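## Task

Rotate the three dice until their upward faces total 15, with each die resting completely on the mat and lying flat. Finish with the grippers open and the arms moved away. The robot must not topple or be left leaning, and the result must hold without the robot supporting anything.

## Robot and tools

ROBOT. A wheeled cart carrying two arms (left_arm, right_arm) and a pan/tilt head. Cameras: head_camera, left_wrist_camera, right_wrist_camera. The cart is 0.53 m wide and spans x = -0.35 to 0.07 m in the base frame. Each arm pans about a vertical axis at x = -0.060, y = +0.155 (left) or -0.155 m (right). Its shoulder is 0.03 m out from that axis at 0.89 m height, and the links are 0.116 (upper arm), 0.135 (forearm) and 0.162 m (hand). The fixed-jaw tip reaches about 0.44 m from the pan axis at most and cannot go below roughly 0.55 m above the floor. Loose objects may occasionally get nudged by an outside push.

FRAMES. Base frame: origin on the floor between the drive wheels, x forward, y left, z up. The reported left_hand and right_hand are positions in this frame of each fixed-jaw tip; a held object sits next to it on the swinging-jaw side. Hand axes: z runs out along the fingers, y points from swinging jaw to fixed jaw. Odometry frame equals the base frame at scene start; base_odometry counts wheel rotation, so slip shows up as motion. Heading is left-positive, -3.142 to 3.142.

execute_actions(actions, cameras). actions is a list with zero or one action. An action may hold "base", "joints", or both; they start together. base takes exactly one relative command: {"translate_m": d}, metres, -1.4 to 1.4, forward positive (no sideways motion); or {"rotate_rad": d}, radians, -3.2 to 3.2, counter-clockwise (left) positive. It counts from where the base last reported itself. joints is a single dictionary for both arms and the head, keyed by joint name, each value an absolute target angle in radians. Ranges (done tolerance): head_pan_rad -3.2..3.2 (±0.02, 0 forward, + left); head_tilt_rad -0.76..1.45 (±0.02, 0 level, + down); for each arm prefix left_arm_ / right_arm_: shoulder_pan_rad -1.919..1.919 (±0.02), shoulder_lift_rad -1.745..1.745 (±0.1), elbow_flex_rad -1.69..1.58 (±0.07), wrist_flex_rad -1.658..1.658 (±0.03), wrist_roll_rad -2.743..2.841 (±0.02), gripper_rad 0..1.919 (±0.03). Omitted joints may keep driving toward earlier targets without showing it. Unknown keys or out-of-range values get the call rejected with no motion. cameras: list of names or "all"; null/omitted means all, [] none. An empty actions list just reports state and images. If a result reports a stop, any later motion, wait or finished_scene calls in that same reply are skipped.

wait(seconds): 0 to 10; commands nothing, returns state and images. zoom_image(camera, region): region [x0, y0, x1, y1] in pixels of that camera's most recent full image, top-left origin, at most 504x504. finished_scene(scene): ends scene 1 or 2 permanently and reports success; the goal must already hold steadily.

JOINT CONVENTIONS. Pan: at 0 the left arm points left and the right arm right; positive rotates clockwise seen from above; forward is +1.571 (left) and -1.571 (right). Bend: with lift, elbow and wrist flex at 0 the upper arm is up, tilted 0.24 rad outward, forearm and fingers horizontal; positive bends downward. Lift+elbow+wrist equals the finger angle below horizontal; 1.571 points straight down, which requires the forearm no more than 0.08 rad above horizontal. Roll: -1.522 closes jaws across the arm plane with fixed jaw on the left looking outward; 1.619 puts it on the right; 0.049 closes within the plane, fixed jaw below (level fingers) or toward the pan axis (downward fingers). Gripper opening (m) vs angle: 0→0.003, 0.3→0.026, 0.6→0.049, 1→0.076, 1.919→0.106. The hand body protrudes ~0.08 m above level fingers when the fixed jaw is left, below when right, so use fixed-jaw-left over tables.

STOWING AND DRIVING. Stowed: shoulder_pan -1.75 (left) / 1.75 (right), shoulder_lift 0.05, elbow_flex 1.35, wrist_flex -1.55, wrist_roll -1.52. Stow in two steps (wrist flex and roll first, then the other three) away from loose items; a single-step stow can jam a hand on the cart. Leaving stow with the wrists first can hit the cart or get withheld. Turning in place with stowed arms needs a free 0.44 m radius; near a desk, turning or reversing can hook the cart's rear and tip the robot.

RESULT LINES. base_status/joint_status per motion: "done" (for the base, wheels turned as commanded even if slipping); "off_target" (at rest short of target, maybe still pushing: load, obstruction, or tripped motor); "time_out" (target dropped, holds position). "joint command not followed" plus a cause means a self-collision check blocked that arm's targets (gripper still acts); the joint shows "not_followed" and may retry later. on_its_own lists motion you did not command. To stop a blocked joint pushing, command its current reading. A gripper holding something reads off_target; done means empty or barely squeezing. Targets below the contact angle squeeze, maximum at 0.2 rad below; lower gains nothing and risks a trip.

SAG AND ERRORS. Loaded or extended joints settle off target in gravity's direction; compensate by the previous sag. Hand positions can be off by a few cm per arm.

OVERLOAD. A motor held over ~0.30 rad from target for ~2 s trips to 20 % torque (no status says so); thinking time counts, since the robot keeps the last command meanwhile. Reset: once the reading settles, command 0.2 rad from it on the side away from the offending target (or 0.04 rad beyond the range end; for a jaw, the end). Payload: ~0.4 kg per hand at full reach, ~0.7 kg within 0.28 m of the pan axis, ~1 kg with both hands close in. Long holding heats shoulder_lift; MOTOR HOT at 55 °C, at 70 °C an OVER-TEMPERATURE FAULT stops that arm and joints may give way; affected keys read limit_stop_at_motor_heat, resend them.

AVOID. Arms hitting or pressing each other (a hard press ends the run), pulling or pushing hard especially on something in front (tipping), drops, slips, slams.

CAMERAS. Calibration is given per camera in OpenCV form (K, distortion D, T_world_to_cam from base frame, pos_world), e.g. head_camera 644x476, fx=fy=627.234, cx 322.533, cy 236.915. Expect small errors, larger for wrist cameras because joint readings feed their pose.

Each tool is called after "Request:" as a command line: name --argument value for each argument, lists and objects as JSON in quotes; but a table of rows of numbers goes row by row, as --pt "numbers of a row", without its own name.

## Session

Request:
execute_actions --actions '[]'

Scene clock: 0.00 s.
base_odometry: x=+0.000 y=+0.000 heading=+0.000 (m, m, rad; odometry frame)
base_status: not commanded
joint_positions: head_pan_rad=-0.028 head_tilt_rad=-0.013 left_arm_shoulder_pan_rad=-1.763 left_arm_shoulder_lift_rad=+0.108 left_arm_elbow_flex_rad=+1.387 left_arm_wrist_flex_rad=-1.562 left_arm_wrist_roll_rad=-1.489 left_arm_gripper_rad=+1.920 right_arm_shoulder_pan_rad=+1.741 right_arm_shoulder_lift_rad=+0.048 right_arm_elbow_flex_rad=+1.373 right_arm_wrist_flex_rad=-1.572 right_arm_wrist_roll_rad=-1.543 right_arm_gripper_rad=+1.920
joint_status: not commanded
left_hand: x=-0.2999 y=+0.1004 z=+0.8790 quat_wxyz=(-0.058, -0.679, -0.077, +0.728) (m; base frame)
right_hand: x=-0.3055 y=-0.1207 z=+0.8966 quat_wxyz=(-0.056, +0.649, -0.062, -0.756) (m; base frame)
pictures: head_camera, left_wrist_camera, right_wrist_camera
Images, in order (width x height): head_camera 644x476, left_wrist_camera 644x476, right_wrist_camera 644x476.

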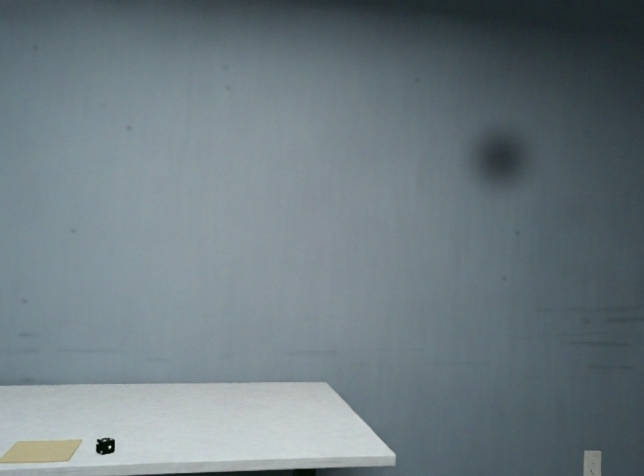

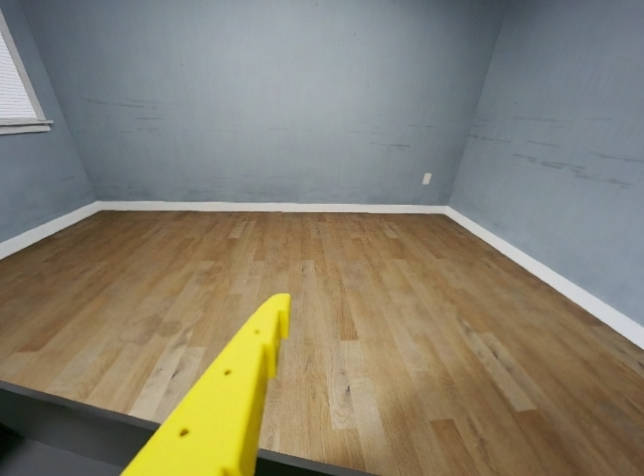

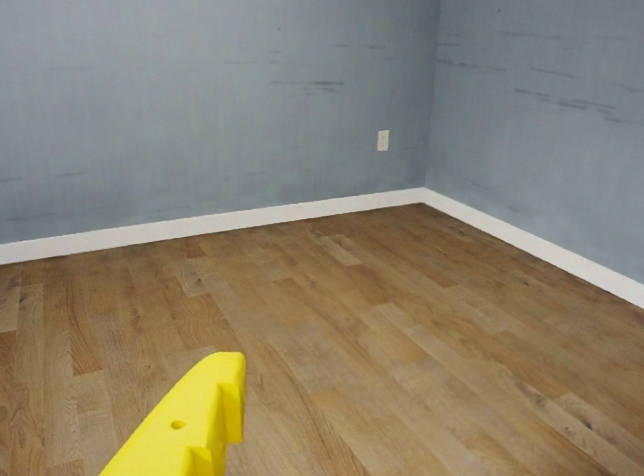

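Request:
execute_actions --actions '[{"joints":{"head_pan_rad":0.4,"head_tilt_rad":0.4}}]' --cameras '["head_camera"]'

Scene clock: 3.40 s.
base_odometry: x=+0.000 y=+0.000 heading=+0.000 (m, m, rad; odometry frame)
base_status: not commanded
joint_positions: head_pan_rad=+0.390 head_tilt_rad=+0.393 left_arm_shoulder_pan_rad=-1.763 left_arm_shoulder_lift_rad=+0.108 left_arm_elbow_flex_rad=+1.387 left_arm_wrist_flex_rad=-1.562 left_arm_wrist_roll_rad=-1.489 left_arm_gripper_rad=+1.920 right_arm_shoulder_pan_rad=+1.741 right_arm_shoulder_lift_rad=+0.048 right_arm_elbow_flex_rad=+1.373 right_arm_wrist_flex_rad=-1.572 right_arm_wrist_roll_rad=-1.543 right_arm_gripper_rad=+1.920
joint_status: all done
left_hand: x=-0.2999 y=+0.1004 z=+0.8790 quat_wxyz=(-0.058, -0.679, -0.077, +0.728) (m; base frame)
right_hand: x=-0.3055 y=-0.1207 z=+0.8966 quat_wxyz=(-0.056, +0.649, -0.062, -0.756) (m; base frame)
pictures: head_camera
camera_calibration (this result's frames):
head_camera: T_world_to_cam=[[0.435586, -0.900067, 0.0119884, 0.00315628], [-0.328812, -0.171498, -0.928693, 1.09496], [0.837943, 0.400583, -0.370655, 0.456937], [0, 0, 0, 1]] pos_world=[-0.0242267, 0.0075819, 1.18621]
Images, in order (width x height): head_camera 644x476.

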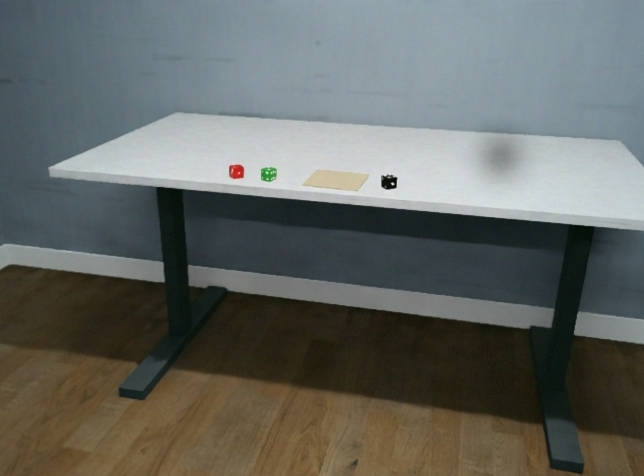

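Request:
execute_actions --actions '[{"base":{"rotate_rad":0.8},"joints":{"head_pan_rad":0,"head_tilt_rad":0.6}}]' --cameras '[]'

Request:
execute_actions --actions '[{"base":{"translate_m":0.71}}]' --cameras '[]'

Request:
execute_actions --actions '[{"base":{"rotate_rad":-0.6}}]' --cameras '[]'

Request:
execute_actions --actions '[{"base":{"translate_m":0.4}}]' --cameras '["head_camera"]'

Scene clock: 17.83 s.
base_odometry: x=-0.001 y=+0.000 heading=+0.799 (m, m, rad; odometry frame)
base_status: done
joint_positions: head_pan_rad=+0.010 head_tilt_rad=+0.594 left_arm_shoulder_pan_rad=-1.763 left_arm_shoulder_lift_rad=+0.108 left_arm_elbow_flex_rad=+1.387 left_arm_wrist_flex_rad=-1.562 left_arm_wrist_roll_rad=-1.489 left_arm_gripper_rad=+1.920 right_arm_shoulder_pan_rad=+1.741 right_arm_shoulder_lift_rad=+0.048 right_arm_elbow_flex_rad=+1.373 right_arm_wrist_flex_rad=-1.572 right_arm_wrist_roll_rad=-1.543 right_arm_gripper_rad=+1.920
joint_status: all done
left_hand: x=-0.2999 y=+0.1004 z=+0.8790 quat_wxyz=(-0.058, -0.679, -0.077, +0.728) (m; base frame)
right_hand: x=-0.3055 y=-0.1207 z=+0.8966 quat_wxyz=(-0.056, +0.649, -0.062, -0.756) (m; base frame)
pictures: none
No camera images: the call's "cameras" was empty. Leave "cameras" out to get every camera's image.

Scene clock: 22.30 s.
base_odometry: x=+0.493 y=+0.510 heading=+0.800 (m, m, rad; odometry frame)
base_status: done
joint_positions: head_pan_rad=+0.010 head_tilt_rad=+0.594 left_arm_shoulder_pan_rad=-1.763 left_arm_shoulder_lift_rad=+0.108 left_arm_elbow_flex_rad=+1.387 left_arm_wrist_flex_rad=-1.562 left_arm_wrist_roll_rad=-1.489 left_arm_gripper_rad=+1.920 right_arm_shoulder_pan_rad=+1.741 right_arm_shoulder_lift_rad=+0.048 right_arm_elbow_flex_rad=+1.373 right_arm_wrist_flex_rad=-1.572 right_arm_wrist_roll_rad=-1.543 right_arm_gripper_rad=+1.920
joint_status: not commanded
left_hand: x=-0.2999 y=+0.1004 z=+0.8790 quat_wxyz=(-0.058, -0.679, -0.077, +0.728) (m; base frame)
right_hand: x=-0.3055 y=-0.1207 z=+0.8966 quat_wxyz=(-0.056, +0.649, -0.062, -0.756) (m; base frame)
pictures: none
No camera images: the call's "cameras" was empty. Leave "cameras" out to get every camera's image.

Scene clock: 23.77 s.
base_odometry: x=+0.492 y=+0.510 heading=+0.201 (m, m, rad; odometry frame)
base_status: done
joint_positions: head_pan_rad=+0.010 head_tilt_rad=+0.594 left_arm_shoulder_pan_rad=-1.763 left_arm_shoulder_lift_rad=+0.108 left_arm_elbow_flex_rad=+1.387 left_arm_wrist_flex_rad=-1.562 left_arm_wrist_roll_rad=-1.489 left_arm_gripper_rad=+1.920 right_arm_shoulder_pan_rad=+1.741 right_arm_shoulder_lift_rad=+0.048 right_arm_elbow_flex_rad=+1.373 right_arm_wrist_flex_rad=-1.572 right_arm_wrist_roll_rad=-1.543 right_arm_gripper_rad=+1.920
joint_status: not commanded
left_hand: x=-0.2999 y=+0.1004 z=+0.8790 quat_wxyz=(-0.058, -0.679, -0.077, +0.728) (m; base frame)
right_hand: x=-0.3055 y=-0.1207 z=+0.8966 quat_wxyz=(-0.056, +0.649, -0.062, -0.756) (m; base frame)
pictures: none
No camera images: the call's "cameras" was empty. Leave "cameras" out to get every camera's image.

Scene clock: 26.60 s.
base_odometry: x=+0.885 y=+0.589 heading=+0.199 (m, m, rad; odometry frame)
base_status: done
joint_positions: head_pan_rad=+0.010 head_tilt_rad=+0.594 left_arm_shoulder_pan_rad=-1.763 left_arm_shoulder_lift_rad=+0.108 left_arm_elbow_flex_rad=+1.387 left_arm_wrist_flex_rad=-1.562 left_arm_wrist_roll_rad=-1.489 left_arm_gripper_rad=+1.920 right_arm_shoulder_pan_rad=+1.741 right_arm_shoulder_lift_rad=+0.048 right_arm_elbow_flex_rad=+1.373 right_arm_wrist_flex_rad=-1.572 right_arm_wrist_roll_rad=-1.543 right_arm_gripper_rad=+1.920
joint_status: not commanded
left_hand: x=-0.2999 y=+0.1004 z=+0.8790 quat_wxyz=(-0.058, -0.679, -0.077, +0.728) (m; base frame)
right_hand: x=-0.3055 y=-0.1207 z=+0.8966 quat_wxyz=(-0.056, +0.649, -0.062, -0.756) (m; base frame)
pictures: head_camera
camera_calibration (this result's frames):
head_camera: T_world_to_cam=[[0.0717511, -0.997422, -0.000366216, 0.000276212], [-0.546914, -0.0390361, -0.836278, 0.978337], [0.834108, 0.0602042, -0.548305, 0.661232], [0, 0, 0, 1]] pos_world=[-0.0164932, -0.00134305, 1.18072]
Images, in order (width x height): head_camera 644x476.

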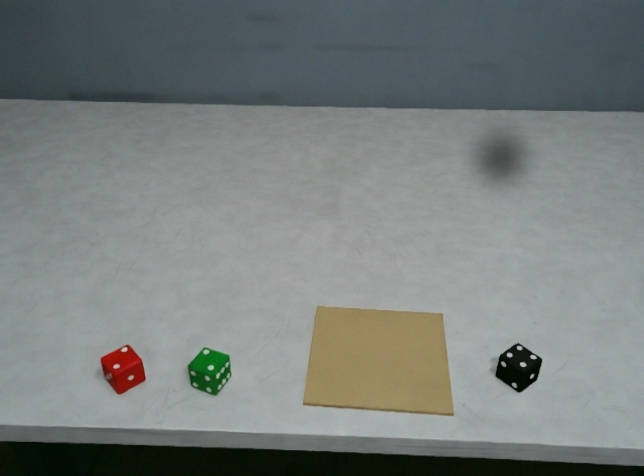

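Request:
zoom_image --camera "head_camera" --region '[90,320,250,410]'

Request:
zoom_image --camera "head_camera" --region '[460,320,580,410]'

Region (90, 320, 250, 410) of head_camera's 644x476 image, scaled by 3.150; it fills the top 284 rows of this view, and the rest is white.

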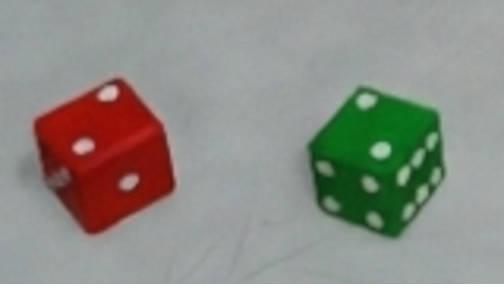

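Region (460, 320, 580, 410) of head_camera's 644x476 image, scaled by 4.200; it fills the top 378 rows of this view, and the rest is white.

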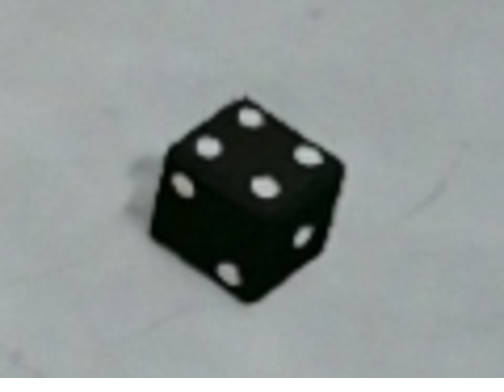

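Request:
execute_actions --actions '[{"joints":{"left_arm_shoulder_pan_rad":1.57,"left_arm_shoulder_lift_rad":0.0,"left_arm_elbow_flex_rad":0.3,"right_arm_shoulder_pan_rad":-1.0,"right_arm_shoulder_lift_rad":0.0,"right_arm_elbow_flex_rad":0.3,"head_tilt_rad":0.95}}]' --cameras '[]'

Request:
execute_actions --actions '[{"base":{"translate_m":0.23},"joints":{"left_arm_shoulder_lift_rad":0.1,"left_arm_elbow_flex_rad":-0.15,"left_arm_wrist_flex_rad":1.3,"left_arm_wrist_roll_rad":-1.52,"left_arm_gripper_rad":1.0,"right_arm_shoulder_lift_rad":0.1,"right_arm_elbow_flex_rad":-0.15,"right_arm_wrist_flex_rad":1.3,"right_arm_wrist_roll_rad":1.6,"right_arm_gripper_rad":1.0}}]'

Scene clock: 75.03 s.
base_odometry: x=+0.885 y=+0.589 heading=+0.199 (m, m, rad; odometry frame)
base_status: not commanded
joint_positions: head_pan_rad=+0.010 head_tilt_rad=+0.945 left_arm_shoulder_pan_rad=+1.563 left_arm_shoulder_lift_rad=+0.037 left_arm_elbow_flex_rad=+0.334 left_arm_wrist_flex_rad=-1.562 left_arm_wrist_roll_rad=-1.489 left_arm_gripper_rad=+1.920 right_arm_shoulder_pan_rad=-0.993 right_arm_shoulder_lift_rad=+0.036 right_arm_elbow_flex_rad=+0.334 right_arm_wrist_flex_rad=-1.572 right_arm_wrist_roll_rad=-1.543 right_arm_gripper_rad=+1.920
joint_status: all done
left_hand: x=+0.1900 y=+0.1648 z=+1.1104 quat_wxyz=(+0.982, -0.004, +0.189, -0.012) (m; base frame)
right_hand: x=+0.1520 y=-0.2840 z=+1.1113 quat_wxyz=(+0.945, +0.054, +0.175, -0.270) (m; base frame)
pictures: none
No camera images: the call's "cameras" was empty. Leave "cameras" out to get every camera's image.

Scene clock: 78.20 s.
base_odometry: x=+1.110 y=+0.634 heading=+0.198 (m, m, rad; odometry frame)
base_status: done
joint_positions: head_pan_rad=+0.010 head_tilt_rad=+0.945 left_arm_shoulder_pan_rad=+1.563 left_arm_shoulder_lift_rad=+0.115 left_arm_elbow_flex_rad=-0.114 left_arm_wrist_flex_rad=+1.296 left_arm_wrist_roll_rad=-1.513 left_arm_gripper_rad=+1.007 right_arm_shoulder_pan_rad=-0.994 right_arm_shoulder_lift_rad=+0.112 right_arm_elbow_flex_rad=-0.117 right_arm_wrist_flex_rad=+1.294 right_arm_wrist_roll_rad=+1.587 right_arm_gripper_rad=+1.008
joint_status: all done
left_hand: x=+0.1891 y=+0.1648 z=+0.8531 quat_wxyz=(+0.137, -0.008, +0.991, +0.000) (m; base frame)
right_hand: x=+0.1455 y=-0.2982 z=+0.8543 quat_wxyz=(-0.038, -0.945, +0.297, -0.135) (m; base frame)
pictures: head_camera, left_wrist_camera, right_wrist_camera
camera_calibration (this result's frames):
head_camera: T_world_to_cam=[[0.0678597, -0.997461, -0.0215968, 0.0245297], [-0.800925, -0.0415558, -0.597322, 0.691359], [0.594908, 0.0578315, -0.801711, 0.94166], [0, 0, 0, 1]] pos_world=[-0.0081387, -0.00126018, 1.16843]
left_wrist_camera: T_world_to_cam=[[0.0428535, -0.99846, 0.0352356, 0.119832], [-0.959362, -0.0312788, 0.280438, -0.0296513], [-0.278904, -0.0458214, -0.959225, 0.944122], [0, 0, 0, 1]] pos_world=[0.229738, 0.161981, 0.909719]
right_wrist_camera: T_world_to_cam=[[0.536421, 0.842721, 0.0455359, 0.121263], [0.559185, -0.395317, 0.728723, -0.799208], [0.632111, -0.365439, -0.683293, 0.445421], [0, 0, 0, 1]] pos_world=[0.100302, -0.255357, 0.881232]
Images, in order (width x height): head_camera 644x476, left_wrist_camera 644x476, right_wrist_camera 644x476.

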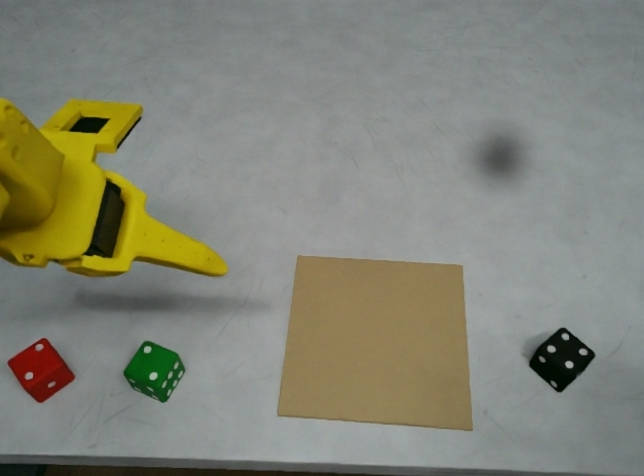

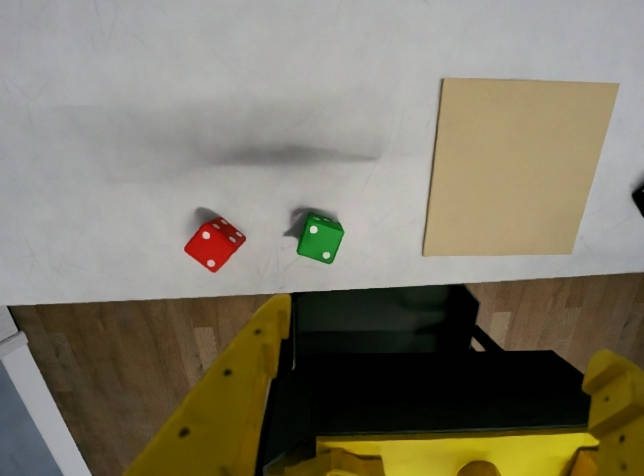

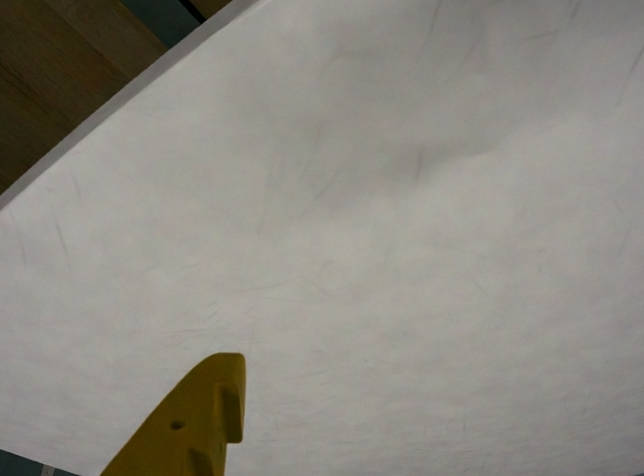

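Request:
execute_actions --actions '[{"joints":{"left_arm_shoulder_lift_rad":0.31,"left_arm_elbow_flex_rad":-0.15,"left_arm_wrist_flex_rad":1.3,"left_arm_wrist_roll_rad":-1.17,"left_arm_gripper_rad":0.9}}]' --cameras '["head_camera","left_wrist_camera"]'

Scene clock: 97.30 s.
base_odometry: x=+1.110 y=+0.634 heading=+0.198 (m, m, rad; odometry frame)
base_status: not commanded
joint_positions: head_pan_rad=+0.010 head_tilt_rad=+0.945 left_arm_shoulder_pan_rad=+1.563 left_arm_shoulder_lift_rad=+0.321 left_arm_elbow_flex_rad=-0.116 left_arm_wrist_flex_rad=+1.298 left_arm_wrist_roll_rad=-1.177 left_arm_gripper_rad=+0.907 right_arm_shoulder_pan_rad=-0.994 right_arm_shoulder_lift_rad=+0.112 right_arm_elbow_flex_rad=-0.117 right_arm_wrist_flex_rad=+1.294 right_arm_wrist_roll_rad=+1.587 right_arm_gripper_rad=+1.008
joint_status: all done
left_hand: x=+0.1736 y=+0.1641 z=+0.8093 quat_wxyz=(+0.034, -0.175, +0.984, -0.006) (m; base frame)
right_hand: x=+0.1455 y=-0.2982 z=+0.8543 quat_wxyz=(-0.038, -0.945, +0.297, -0.135) (m; base frame)
pictures: head_camera, left_wrist_camera
camera_calibration (this result's frames):
head_camera: T_world_to_cam=[[0.0678599, -0.997461, -0.0215968, 0.0245297], [-0.800924, -0.0415559, -0.597322, 0.691359], [0.594908, 0.0578316, -0.801711, 0.94166], [0, 0, 0, 1]] pos_world=[-0.0081387, -0.00126017, 1.16843]
left_wrist_camera: T_world_to_cam=[[0.374826, -0.925759, 0.0497619, 0.0400468], [-0.824658, -0.308404, 0.474158, -0.166954], [-0.423609, -0.218763, -0.879032, 0.88639], [0, 0, 0, 1]] pos_world=[0.222793, 0.179494, 0.856335]
Images, in order (width x height): head_camera 644x476, left_wrist_camera 644x476.

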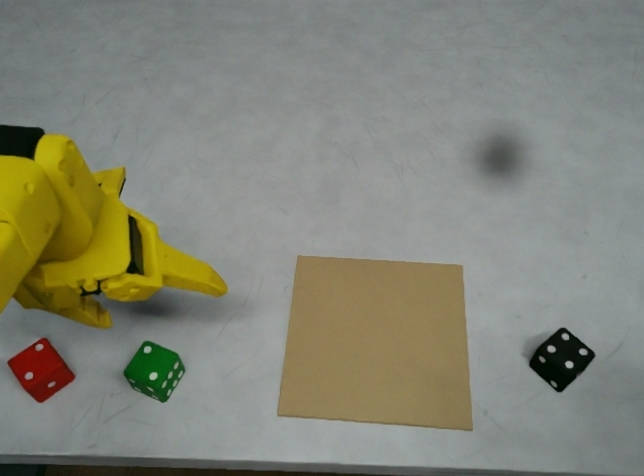

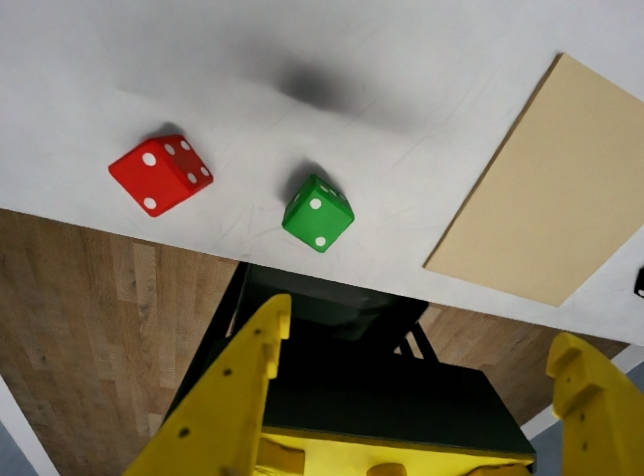

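Request:
execute_actions --actions '[{"joints":{"left_arm_shoulder_pan_rad":1.52,"left_arm_shoulder_lift_rad":0.40,"left_arm_elbow_flex_rad":-0.2,"left_arm_wrist_flex_rad":1.25,"left_arm_wrist_roll_rad":-1.87}}]' --cameras '["head_camera","left_wrist_camera"]'

Scene clock: 114.67 s.
base_odometry: x=+1.110 y=+0.634 heading=+0.198 (m, m, rad; odometry frame)
base_status: not commanded
joint_positions: head_pan_rad=+0.010 head_tilt_rad=+0.945 left_arm_shoulder_pan_rad=+1.527 left_arm_shoulder_lift_rad=+0.414 left_arm_elbow_flex_rad=-0.168 left_arm_wrist_flex_rad=+1.256 left_arm_wrist_roll_rad=-1.863 left_arm_gripper_rad=+0.907 right_arm_shoulder_pan_rad=-0.994 right_arm_shoulder_lift_rad=+0.112 right_arm_elbow_flex_rad=-0.117 right_arm_wrist_flex_rad=+1.294 right_arm_wrist_roll_rad=+1.587 right_arm_gripper_rad=+1.008
joint_status: all done
left_hand: x=+0.1863 y=+0.1731 z=+0.7979 quat_wxyz=(+0.034, +0.148, +0.988, +0.007) (m; base frame)
right_hand: x=+0.1455 y=-0.2982 z=+0.8543 quat_wxyz=(-0.038, -0.945, +0.297, -0.135) (m; base frame)
pictures: head_camera, left_wrist_camera
camera_calibration (this result's frames):
head_camera: T_world_to_cam=[[0.0678597, -0.997461, -0.0215968, 0.0245297], [-0.800924, -0.0415558, -0.597322, 0.691359], [0.594908, 0.0578315, -0.801711, 0.94166], [0, 0, 0, 1]] pos_world=[-0.0081387, -0.00126018, 1.16843]
left_wrist_camera: T_world_to_cam=[[-0.261193, -0.965279, 0.00388224, 0.206099], [-0.849811, 0.231853, 0.473356, -0.236549], [-0.45782, 0.120338, -0.880863, 0.832869], [0, 0, 0, 1]] pos_world=[0.234114, 0.153561, 0.844815]
Images, in order (width x height): head_camera 644x476, left_wrist_camera 644x476.

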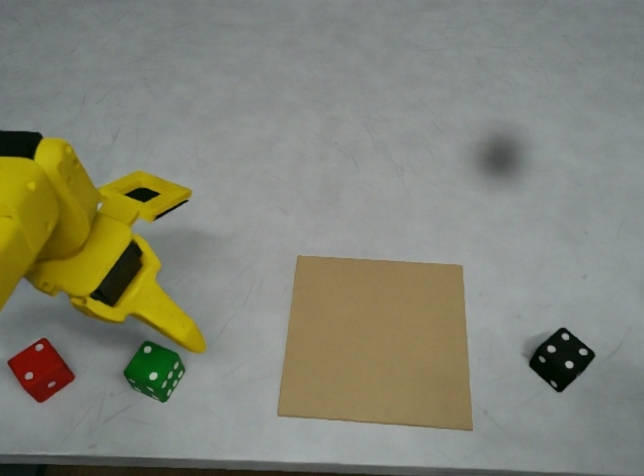

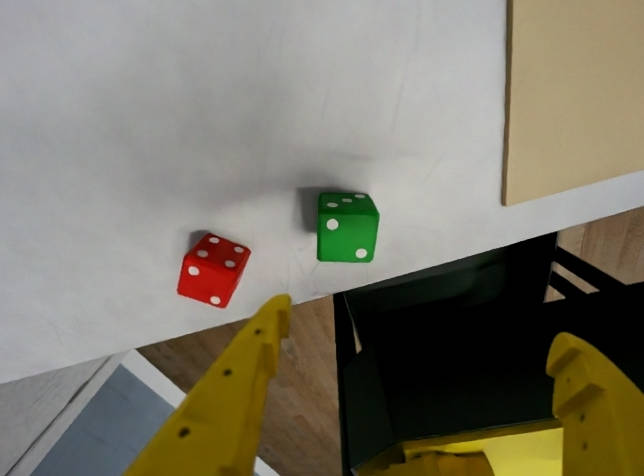

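Request:
execute_actions --actions '[{"joints":{"left_arm_shoulder_lift_rad":0.57,"left_arm_wrist_flex_rad":1.16}}]' --cameras '["head_camera","left_wrist_camera"]'

Scene clock: 123.60 s.
base_odometry: x=+1.110 y=+0.634 heading=+0.198 (m, m, rad; odometry frame)
base_status: not commanded
joint_positions: head_pan_rad=+0.010 head_tilt_rad=+0.945 left_arm_shoulder_pan_rad=+1.527 left_arm_shoulder_lift_rad=+0.585 left_arm_elbow_flex_rad=-0.170 left_arm_wrist_flex_rad=+1.166 left_arm_wrist_roll_rad=-1.863 left_arm_gripper_rad=+0.907 right_arm_shoulder_pan_rad=-0.994 right_arm_shoulder_lift_rad=+0.112 right_arm_elbow_flex_rad=-0.117 right_arm_wrist_flex_rad=+1.294 right_arm_wrist_roll_rad=+1.587 right_arm_gripper_rad=+1.008
joint_status: all done
left_hand: x=+0.1817 y=+0.1729 z=+0.7622 quat_wxyz=(-0.005, +0.148, +0.989, -0.001) (m; base frame)
right_hand: x=+0.1455 y=-0.2982 z=+0.8543 quat_wxyz=(-0.038, -0.945, +0.297, -0.135) (m; base frame)
pictures: head_camera, left_wrist_camera
camera_calibration (this result's frames):
head_camera: T_world_to_cam=[[0.0678597, -0.997461, -0.0215968, 0.0245297], [-0.800924, -0.0415557, -0.597322, 0.691359], [0.594908, 0.0578315, -0.801711, 0.94166], [0, 0, 0, 1]] pos_world=[-0.0081387, -0.00126018, 1.16843]
left_wrist_camera: T_world_to_cam=[[-0.259964, -0.965225, 0.0275498, 0.186579], [-0.810288, 0.233576, 0.537471, -0.27984], [-0.525216, 0.1174, -0.842832, 0.783125], [0, 0, 0, 1]] pos_world=[0.233062, 0.153515, 0.805308]
Images, in order (width x height): head_camera 644x476, left_wrist_camera 644x476.

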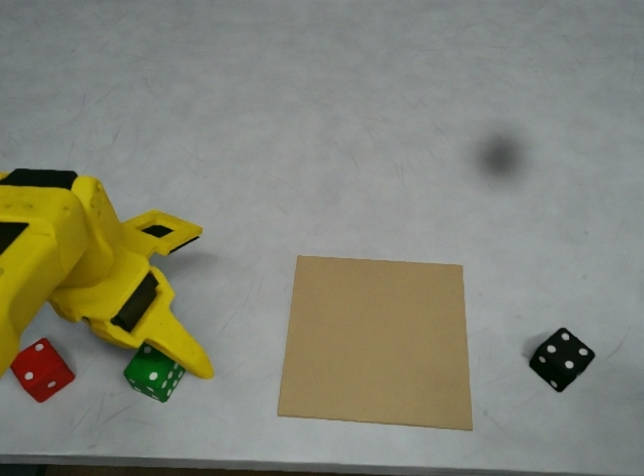

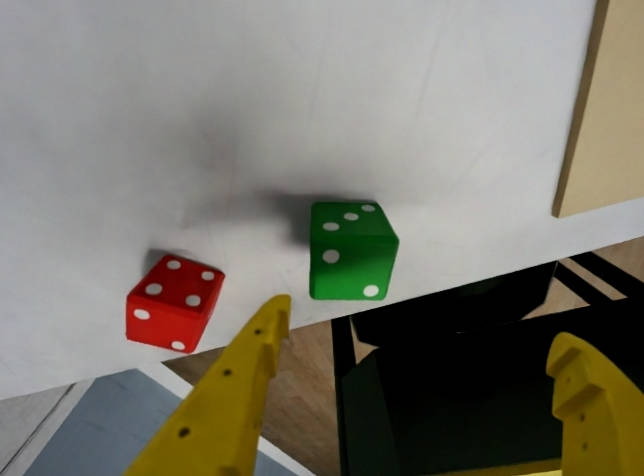

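Request:
execute_actions --actions '[{"joints":{"left_arm_shoulder_lift_rad":0.71,"left_arm_wrist_flex_rad":1.09}}]' --cameras '["head_camera","left_wrist_camera"]'

Scene clock: 130.13 s.
base_odometry: x=+1.110 y=+0.634 heading=+0.198 (m, m, rad; odometry frame)
base_status: not commanded
joint_positions: head_pan_rad=+0.010 head_tilt_rad=+0.945 left_arm_shoulder_pan_rad=+1.527 left_arm_shoulder_lift_rad=+0.726 left_arm_elbow_flex_rad=-0.171 left_arm_wrist_flex_rad=+1.097 left_arm_wrist_roll_rad=-1.863 left_arm_gripper_rad=+0.907 right_arm_shoulder_pan_rad=-0.994 right_arm_shoulder_lift_rad=+0.112 right_arm_elbow_flex_rad=-0.117 right_arm_wrist_flex_rad=+1.294 right_arm_wrist_roll_rad=+1.587 right_arm_gripper_rad=+1.008
joint_status: all done
left_hand: x=+0.1724 y=+0.1725 z=+0.7328 quat_wxyz=(-0.039, +0.148, +0.988, -0.008) (m; base frame)
right_hand: x=+0.1455 y=-0.2982 z=+0.8543 quat_wxyz=(-0.038, -0.945, +0.297, -0.135) (m; base frame)
pictures: head_camera, left_wrist_camera
camera_calibration (this result's frames):
head_camera: T_world_to_cam=[[0.0678598, -0.997461, -0.0215968, 0.0245297], [-0.800924, -0.0415558, -0.597322, 0.691359], [0.594908, 0.0578315, -0.801711, 0.94166], [0, 0, 0, 1]] pos_world=[-0.0081387, -0.00126017, 1.16843]
left_wrist_camera: T_world_to_cam=[[-0.257274, -0.965108, 0.0487564, 0.168569], [-0.770443, 0.235313, 0.592491, -0.31891], [-0.583291, 0.114868, -0.8041, 0.735559], [0, 0, 0, 1]] pos_world=[0.226711, 0.153238, 0.772196]
Images, in order (width x height): head_camera 644x476, left_wrist_camera 644x476.

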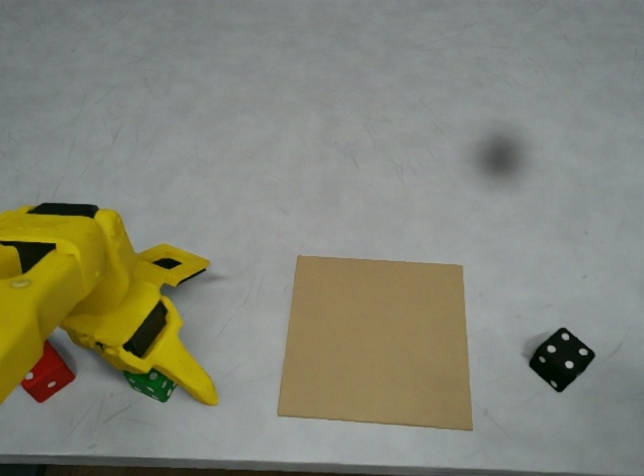

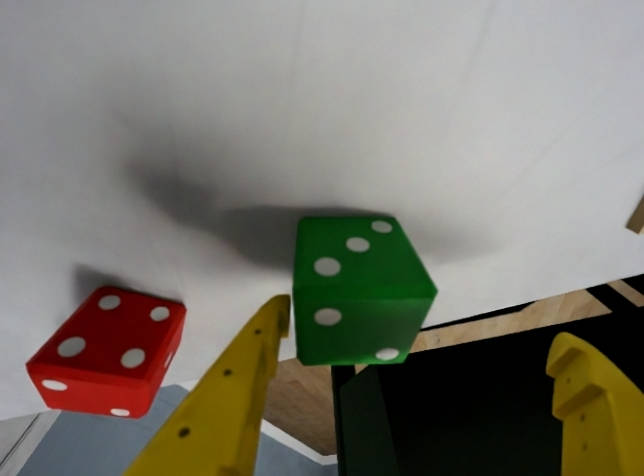

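Request:
execute_actions --actions '[{"joints":{"left_arm_shoulder_lift_rad":0.77,"left_arm_wrist_flex_rad":1.08}}]' --cameras '["left_wrist_camera"]'

Request:
execute_actions --actions '[{"joints":{"left_arm_gripper_rad":0.25}}]' --cameras '["left_wrist_camera"]'

Scene clock: 135.57 s.
base_odometry: x=+1.110 y=+0.634 heading=+0.198 (m, m, rad; odometry frame)
base_status: not commanded
joint_positions: head_pan_rad=+0.010 head_tilt_rad=+0.945 left_arm_shoulder_pan_rad=+1.527 left_arm_shoulder_lift_rad=+0.784 left_arm_elbow_flex_rad=-0.173 left_arm_wrist_flex_rad=+1.084 left_arm_wrist_roll_rad=-1.863 left_arm_gripper_rad=+0.907 right_arm_shoulder_pan_rad=-0.994 right_arm_shoulder_lift_rad=+0.112 right_arm_elbow_flex_rad=-0.117 right_arm_wrist_flex_rad=+1.294 right_arm_wrist_roll_rad=+1.587 right_arm_gripper_rad=+1.008
joint_status: all done
left_hand: x=+0.1650 y=+0.1722 z=+0.7212 quat_wxyz=(-0.061, +0.148, +0.987, -0.012) (m; base frame)
right_hand: x=+0.1455 y=-0.2982 z=+0.8543 quat_wxyz=(-0.038, -0.945, +0.297, -0.135) (m; base frame)
pictures: left_wrist_camera
camera_calibration (this result's frames):
left_wrist_camera: T_world_to_cam=[[-0.254812, -0.965, 0.0620078, 0.156934], [-0.743369, 0.236493, 0.625679, -0.346272], [-0.618445, 0.113336, -0.777612, 0.708896], [0, 0, 0, 1]] pos_world=[0.220994, 0.152989, 0.75817]
Images, in order (width x height): left_wrist_camera 644x476.

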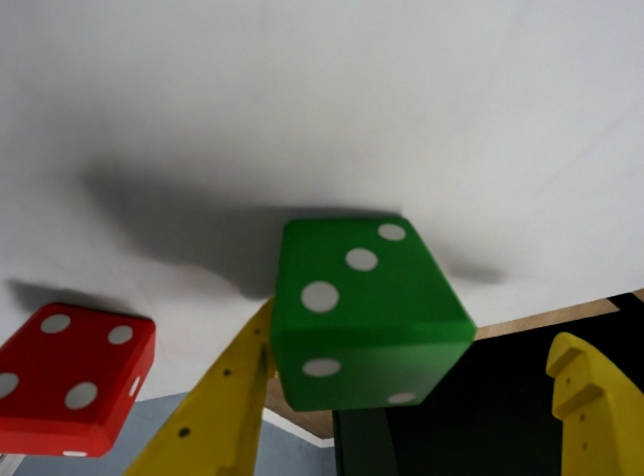

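Scene clock: 136.43 s.
base_odometry: x=+1.110 y=+0.634 heading=+0.198 (m, m, rad; odometry frame)
base_status: not commanded
joint_positions: head_pan_rad=+0.010 head_tilt_rad=+0.945 left_arm_shoulder_pan_rad=+1.527 left_arm_shoulder_lift_rad=+0.784 left_arm_elbow_flex_rad=-0.173 left_arm_wrist_flex_rad=+1.084 left_arm_wrist_roll_rad=-1.863 left_arm_gripper_rad=+0.366 right_arm_shoulder_pan_rad=-0.994 right_arm_shoulder_lift_rad=+0.112 right_arm_elbow_flex_rad=-0.117 right_arm_wrist_flex_rad=+1.294 right_arm_wrist_roll_rad=+1.587 right_arm_gripper_rad=+1.008
joint_status: left_arm_gripper_rad off_target (ended at +0.366, target +0.250)
left_hand: x=+0.1650 y=+0.1722 z=+0.7212 quat_wxyz=(-0.061, +0.148, +0.987, -0.012) (m; base frame)
right_hand: x=+0.1455 y=-0.2982 z=+0.8543 quat_wxyz=(-0.038, -0.945, +0.297, -0.135) (m; base frame)
pictures: left_wrist_camera
camera_calibration (this result's frames):
left_wrist_camera: T_world_to_cam=[[-0.254812, -0.965, 0.0620078, 0.156934], [-0.743369, 0.236493, 0.625679, -0.346272], [-0.618445, 0.113336, -0.777612, 0.708896], [0, 0, 0, 1]] pos_world=[0.220994, 0.152989, 0.75817]
Images, in order (width x height): left_wrist_camera 644x476.

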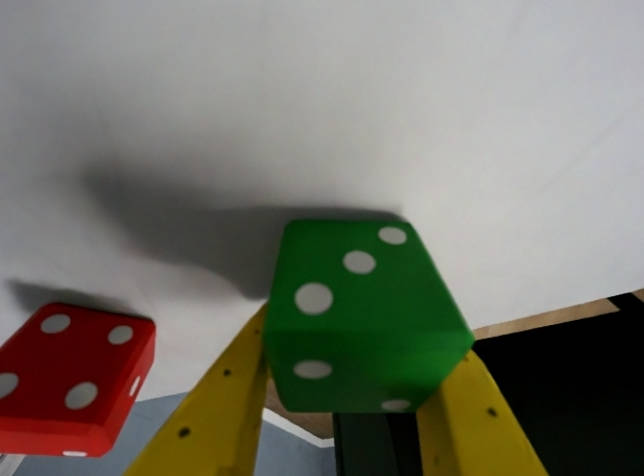

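Request:
execute_actions --actions '[{"joints":{"left_arm_shoulder_lift_rad":0.3}}]' --cameras '[]'

Request:
execute_actions --actions '[{"base":{"translate_m":-0.1},"joints":{"left_arm_wrist_roll_rad":-1.52,"left_arm_wrist_flex_rad":0.2,"left_arm_shoulder_pan_rad":1.85}}]' --cameras '[]'

Request:
execute_actions --actions '[{"base":{"rotate_rad":-0.22},"joints":{"head_tilt_rad":0.8}}]' --cameras '["head_camera","left_wrist_camera"]'

Scene clock: 157.93 s.
base_odometry: x=+1.110 y=+0.634 heading=+0.198 (m, m, rad; odometry frame)
base_status: not commanded
joint_positions: head_pan_rad=+0.010 head_tilt_rad=+0.945 left_arm_shoulder_pan_rad=+1.527 left_arm_shoulder_lift_rad=+0.359 left_arm_elbow_flex_rad=-0.173 left_arm_wrist_flex_rad=+1.084 left_arm_wrist_roll_rad=-1.863 left_arm_gripper_rad=+0.366 right_arm_shoulder_pan_rad=-0.994 right_arm_shoulder_lift_rad=+0.112 right_arm_elbow_flex_rad=-0.117 right_arm_wrist_flex_rad=+1.294 right_arm_wrist_roll_rad=+1.587 right_arm_gripper_rad=+1.008
joint_status: all done
left_hand: x=+0.2189 y=+0.1745 z=+0.8170 quat_wxyz=(+0.147, +0.147, +0.978, +0.029) (m; base frame)
right_hand: x=+0.1455 y=-0.2982 z=+0.8543 quat_wxyz=(-0.038, -0.945, +0.297, -0.135) (m; base frame)
pictures: none
No camera images: the call's "cameras" was empty. Leave "cameras" out to get every camera's image.

Scene clock: 159.33 s.
base_odometry: x=+1.012 y=+0.614 heading=+0.198 (m, m, rad; odometry frame)
base_status: done
joint_positions: head_pan_rad=+0.010 head_tilt_rad=+0.945 left_arm_shoulder_pan_rad=+1.845 left_arm_shoulder_lift_rad=+0.359 left_arm_elbow_flex_rad=-0.173 left_arm_wrist_flex_rad=+0.216 left_arm_wrist_roll_rad=-1.527 left_arm_gripper_rad=+0.366 right_arm_shoulder_pan_rad=-0.994 right_arm_shoulder_lift_rad=+0.112 right_arm_elbow_flex_rad=-0.117 right_arm_wrist_flex_rad=+1.294 right_arm_wrist_roll_rad=+1.587 right_arm_gripper_rad=+1.008
joint_status: all done
left_hand: x=+0.3053 y=+0.0603 z=+0.9066 quat_wxyz=(+0.546, +0.116, +0.826, -0.074) (m; base frame)
right_hand: x=+0.1455 y=-0.2982 z=+0.8543 quat_wxyz=(-0.038, -0.945, +0.297, -0.135) (m; base frame)
pictures: none
No camera images: the call's "cameras" was empty. Leave "cameras" out to get every camera's image.

Scene clock: 160.30 s.
base_odometry: x=+1.012 y=+0.614 heading=-0.021 (m, m, rad; odometry frame)
base_status: done
joint_positions: head_pan_rad=+0.010 head_tilt_rad=+0.815 left_arm_shoulder_pan_rad=+1.845 left_arm_shoulder_lift_rad=+0.359 left_arm_elbow_flex_rad=-0.173 left_arm_wrist_flex_rad=+0.216 left_arm_wrist_roll_rad=-1.527 left_arm_gripper_rad=+0.366 right_arm_shoulder_pan_rad=-0.996 right_arm_shoulder_lift_rad=+0.112 right_arm_elbow_flex_rad=-0.117 right_arm_wrist_flex_rad=+1.294 right_arm_wrist_roll_rad=+1.587 right_arm_gripper_rad=+1.008
joint_status: all done
left_hand: x=+0.3053 y=+0.0603 z=+0.9066 quat_wxyz=(+0.546, +0.116, +0.826, -0.074) (m; base frame)
right_hand: x=+0.1457 y=-0.2978 z=+0.8543 quat_wxyz=(-0.038, -0.945, +0.296, -0.135) (m; base frame)
pictures: head_camera, left_wrist_camera
camera_calibration (this result's frames):
head_camera: T_world_to_cam=[[0.0701471, -0.99744, -0.0138776, 0.0157524], [-0.716469, -0.0406976, -0.696431, 0.809403], [0.694083, 0.0587955, -0.71749, 0.849383], [0, 0, 0, 1]] pos_world=[-0.0107348, -0.00128696, 1.17334]
left_wrist_camera: T_world_to_cam=[[-0.281169, -0.95897, 0.0363335, 0.104251], [-0.79211, 0.210539, -0.572918, 0.771537], [0.541761, -0.189867, -0.818807, 0.653896], [0, 0, 0, 1]] pos_world=[0.2862, 0.0616877, 0.973654]
Images, in order (width x height): head_camera 644x476, left_wrist_camera 644x476.

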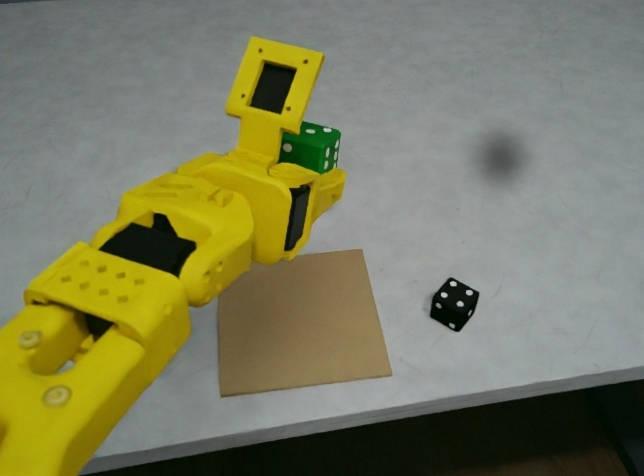

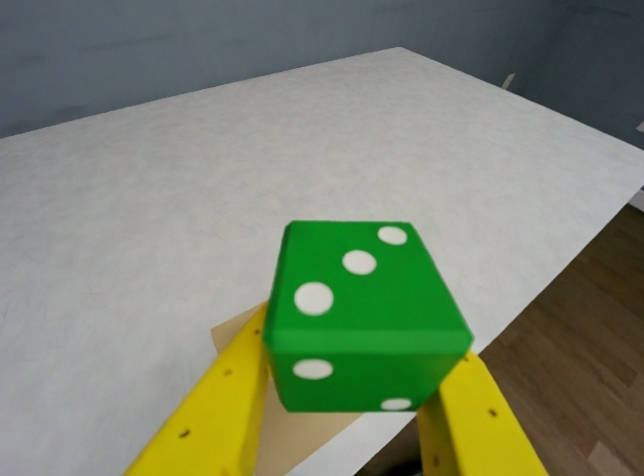

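Request:
execute_actions --actions '[{"base":{"translate_m":0.05},"joints":{"left_arm_shoulder_pan_rad":1.81,"left_arm_shoulder_lift_rad":0.9,"left_arm_elbow_flex_rad":0.0,"left_arm_wrist_flex_rad":-0.7}}]' --cameras '["head_camera","left_wrist_camera"]'

Scene clock: 179.07 s.
base_odometry: x=+1.063 y=+0.613 heading=-0.023 (m, m, rad; odometry frame)
base_status: done
joint_positions: head_pan_rad=+0.010 head_tilt_rad=+0.814 left_arm_shoulder_pan_rad=+1.817 left_arm_shoulder_lift_rad=+0.922 left_arm_elbow_flex_rad=+0.004 left_arm_wrist_flex_rad=-0.684 left_arm_wrist_roll_rad=-1.527 left_arm_gripper_rad=+0.366 right_arm_shoulder_pan_rad=-0.996 right_arm_shoulder_lift_rad=+0.112 right_arm_elbow_flex_rad=-0.117 right_arm_wrist_flex_rad=+1.295 right_arm_wrist_roll_rad=+1.587 right_arm_gripper_rad=+1.008
joint_status: all done
left_hand: x=+0.3086 y=+0.0703 z=+0.7964 quat_wxyz=(+0.612, +0.099, +0.781, -0.074) (m; base frame)
right_hand: x=+0.1455 y=-0.2977 z=+0.8542 quat_wxyz=(-0.037, -0.945, +0.296, -0.134) (m; base frame)
pictures: head_camera, left_wrist_camera
camera_calibration (this result's frames):
head_camera: T_world_to_cam=[[0.0701499, -0.99744, -0.0138658, 0.0157389], [-0.716332, -0.0406963, -0.696572, 0.809572], [0.694224, 0.0587969, -0.717353, 0.849232], [0, 0, 0, 1]] pos_world=[-0.0107392, -0.001287, 1.17334]
left_wrist_camera: T_world_to_cam=[[-0.260096, -0.964982, 0.0340621, 0.114414], [-0.698228, 0.163596, -0.696932, 0.781998], [0.666954, -0.205053, -0.716328, 0.444676], [0, 0, 0, 1]] pos_world=[0.279193, 0.0736576, 0.859636]
Images, in order (width x height): head_camera 644x476, left_wrist_camera 644x476.

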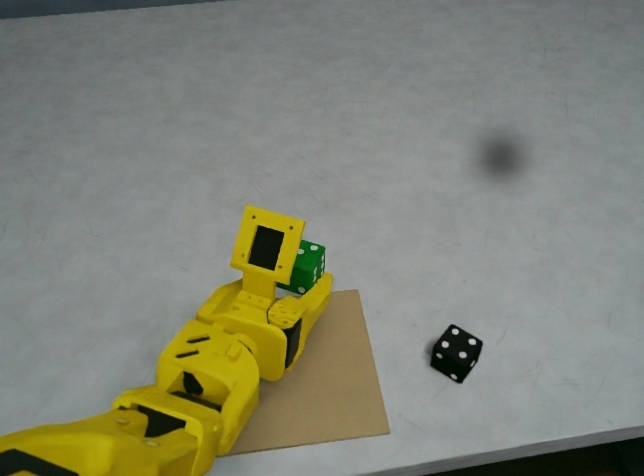

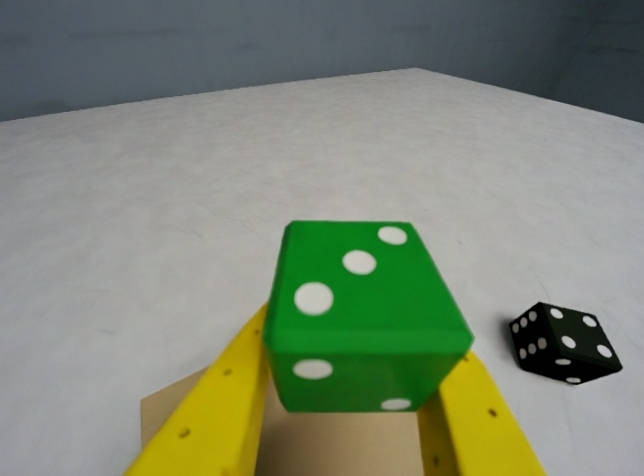

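Request:
execute_actions --actions '[{"joints":{"left_arm_shoulder_lift_rad":1.32,"left_arm_elbow_flex_rad":-0.25,"left_arm_wrist_flex_rad":-0.86}}]' --cameras '["head_camera","left_wrist_camera"]'

Scene clock: 191.27 s.
base_odometry: x=+1.063 y=+0.613 heading=-0.023 (m, m, rad; odometry frame)
base_status: not commanded
joint_positions: head_pan_rad=+0.010 head_tilt_rad=+0.814 left_arm_shoulder_pan_rad=+1.817 left_arm_shoulder_lift_rad=+1.344 left_arm_elbow_flex_rad=-0.219 left_arm_wrist_flex_rad=-0.844 left_arm_wrist_roll_rad=-1.527 left_arm_gripper_rad=+0.366 right_arm_shoulder_pan_rad=-0.996 right_arm_shoulder_lift_rad=+0.112 right_arm_elbow_flex_rad=-0.117 right_arm_wrist_flex_rad=+1.295 right_arm_wrist_roll_rad=+1.587 right_arm_gripper_rad=+1.008
joint_status: all done
left_hand: x=+0.2943 y=+0.0739 z=+0.7278 quat_wxyz=(+0.597, +0.100, +0.793, -0.072) (m; base frame)
right_hand: x=+0.1455 y=-0.2977 z=+0.8542 quat_wxyz=(-0.037, -0.945, +0.296, -0.134) (m; base frame)
pictures: head_camera, left_wrist_camera
camera_calibration (this result's frames):
head_camera: T_world_to_cam=[[0.07015, -0.99744, -0.0138658, 0.015739], [-0.716332, -0.0406964, -0.696572, 0.809572], [0.694224, 0.058797, -0.717353, 0.849232], [0, 0, 0, 1]] pos_world=[-0.0107392, -0.001287, 1.17334]
left_wrist_camera: T_world_to_cam=[[-0.258766, -0.965316, 0.0347094, 0.115666], [-0.724624, 0.170234, -0.667787, 0.709657], [0.638717, -0.197952, -0.743542, 0.433347], [0, 0, 0, 1]] pos_world=[0.267379, 0.0766285, 0.792097]
Images, in order (width x height): head_camera 644x476, left_wrist_camera 644x476.

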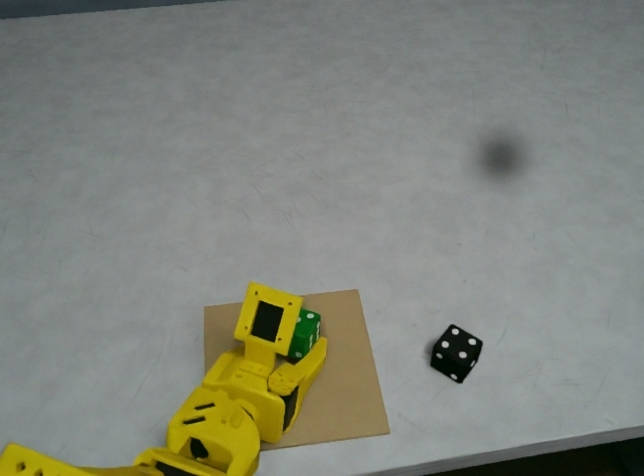

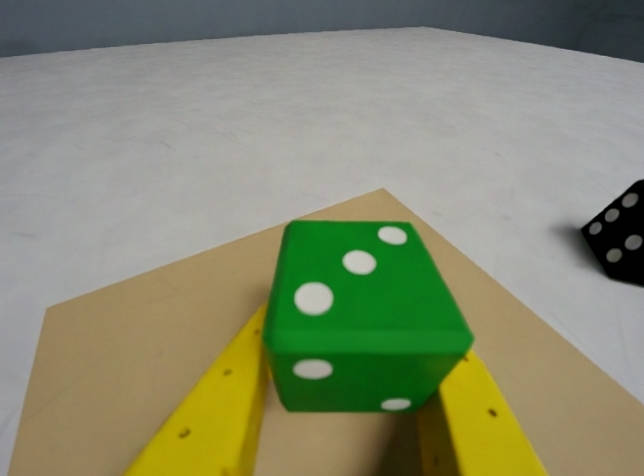

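Request:
execute_actions --actions '[{"base":{"translate_m":0.025}}]' --cameras '[]'

Request:
execute_actions --actions '[{"joints":{"left_arm_shoulder_lift_rad":1.35}}]' --cameras '[]'

Request:
execute_actions --actions '[{"joints":{"left_arm_gripper_rad":0.75}}]' --cameras '["head_camera","left_wrist_camera"]'

Scene clock: 196.70 s.
base_odometry: x=+1.088 y=+0.612 heading=-0.024 (m, m, rad; odometry frame)
base_status: done
joint_positions: head_pan_rad=+0.010 head_tilt_rad=+0.814 left_arm_shoulder_pan_rad=+1.817 left_arm_shoulder_lift_rad=+1.344 left_arm_elbow_flex_rad=-0.220 left_arm_wrist_flex_rad=-0.844 left_arm_wrist_roll_rad=-1.527 left_arm_gripper_rad=+0.366 right_arm_shoulder_pan_rad=-0.996 right_arm_shoulder_lift_rad=+0.112 right_arm_elbow_flex_rad=-0.117 right_arm_wrist_flex_rad=+1.295 right_arm_wrist_roll_rad=+1.587 right_arm_gripper_rad=+1.008
joint_status: not commanded
left_hand: x=+0.2945 y=+0.0738 z=+0.7281 quat_wxyz=(+0.597, +0.100, +0.793, -0.072) (m; base frame)
right_hand: x=+0.1455 y=-0.2977 z=+0.8542 quat_wxyz=(-0.037, -0.945, +0.296, -0.134) (m; base frame)
pictures: none
No camera images: the call's "cameras" was empty. Leave "cameras" out to get every camera's image.

Scene clock: 197.23 s.
base_odometry: x=+1.088 y=+0.612 heading=-0.024 (m, m, rad; odometry frame)
base_status: not commanded
joint_positions: head_pan_rad=+0.010 head_tilt_rad=+0.814 left_arm_shoulder_pan_rad=+1.817 left_arm_shoulder_lift_rad=+1.362 left_arm_elbow_flex_rad=-0.225 left_arm_wrist_flex_rad=-0.850 left_arm_wrist_roll_rad=-1.526 left_arm_gripper_rad=+0.366 right_arm_shoulder_pan_rad=-0.996 right_arm_shoulder_lift_rad=+0.112 right_arm_elbow_flex_rad=-0.117 right_arm_wrist_flex_rad=+1.295 right_arm_wrist_roll_rad=+1.587 right_arm_gripper_rad=+1.008
joint_status: all done
left_hand: x=+0.2925 y=+0.0743 z=+0.7239 quat_wxyz=(+0.594, +0.100, +0.795, -0.072) (m; base frame)
right_hand: x=+0.1455 y=-0.2977 z=+0.8542 quat_wxyz=(-0.037, -0.945, +0.296, -0.134) (m; base frame)
pictures: none
No camera images: the call's "cameras" was empty. Leave "cameras" out to get every camera's image.

Scene clock: 198.03 s.
base_odometry: x=+1.088 y=+0.612 heading=-0.024 (m, m, rad; odometry frame)
base_status: not commanded
joint_positions: head_pan_rad=+0.010 head_tilt_rad=+0.814 left_arm_shoulder_pan_rad=+1.816 left_arm_shoulder_lift_rad=+1.362 left_arm_elbow_flex_rad=-0.226 left_arm_wrist_flex_rad=-0.850 left_arm_wrist_roll_rad=-1.526 left_arm_gripper_rad=+0.742 right_arm_shoulder_pan_rad=-0.996 right_arm_shoulder_lift_rad=+0.112 right_arm_elbow_flex_rad=-0.117 right_arm_wrist_flex_rad=+1.295 right_arm_wrist_roll_rad=+1.587 right_arm_gripper_rad=+1.008
joint_status: all done
left_hand: x=+0.2929 y=+0.0748 z=+0.7243 quat_wxyz=(+0.595, +0.099, +0.794, -0.072) (m; base frame)
right_hand: x=+0.1455 y=-0.2977 z=+0.8542 quat_wxyz=(-0.037, -0.945, +0.296, -0.134) (m; base frame)
pictures: head_camera, left_wrist_camera
camera_calibration (this result's frames):
head_camera: T_world_to_cam=[[0.0701478, -0.99744, -0.0138631, 0.0157357], [-0.716301, -0.040694, -0.696604, 0.80961], [0.694257, 0.0587953, -0.717322, 0.849198], [0, 0, 0, 1]] pos_world=[-0.0107402, -0.00128711, 1.17334]
left_wrist_camera: T_world_to_cam=[[-0.256699, -0.965811, 0.0362511, 0.114633], [-0.728169, 0.168602, -0.664337, 0.704807], [0.635512, -0.196932, -0.746553, 0.434837], [0, 0, 0, 1]] pos_world=[0.2663, 0.0775158, 0.788703]
Images, in order (width x height): head_camera 644x476, left_wrist_camera 644x476.

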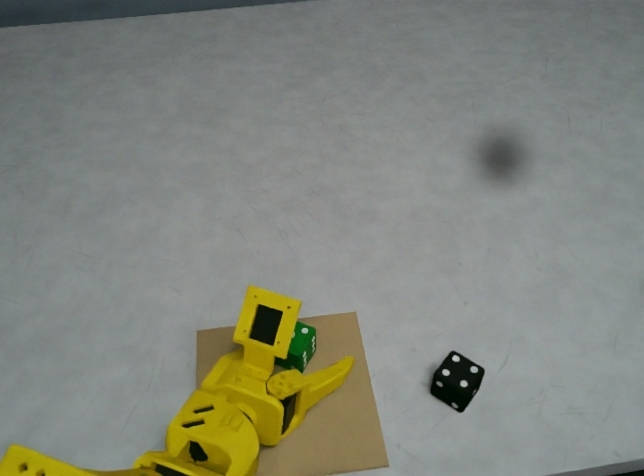

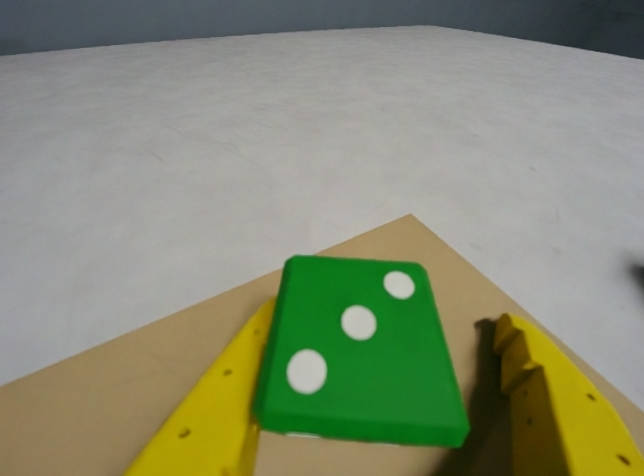

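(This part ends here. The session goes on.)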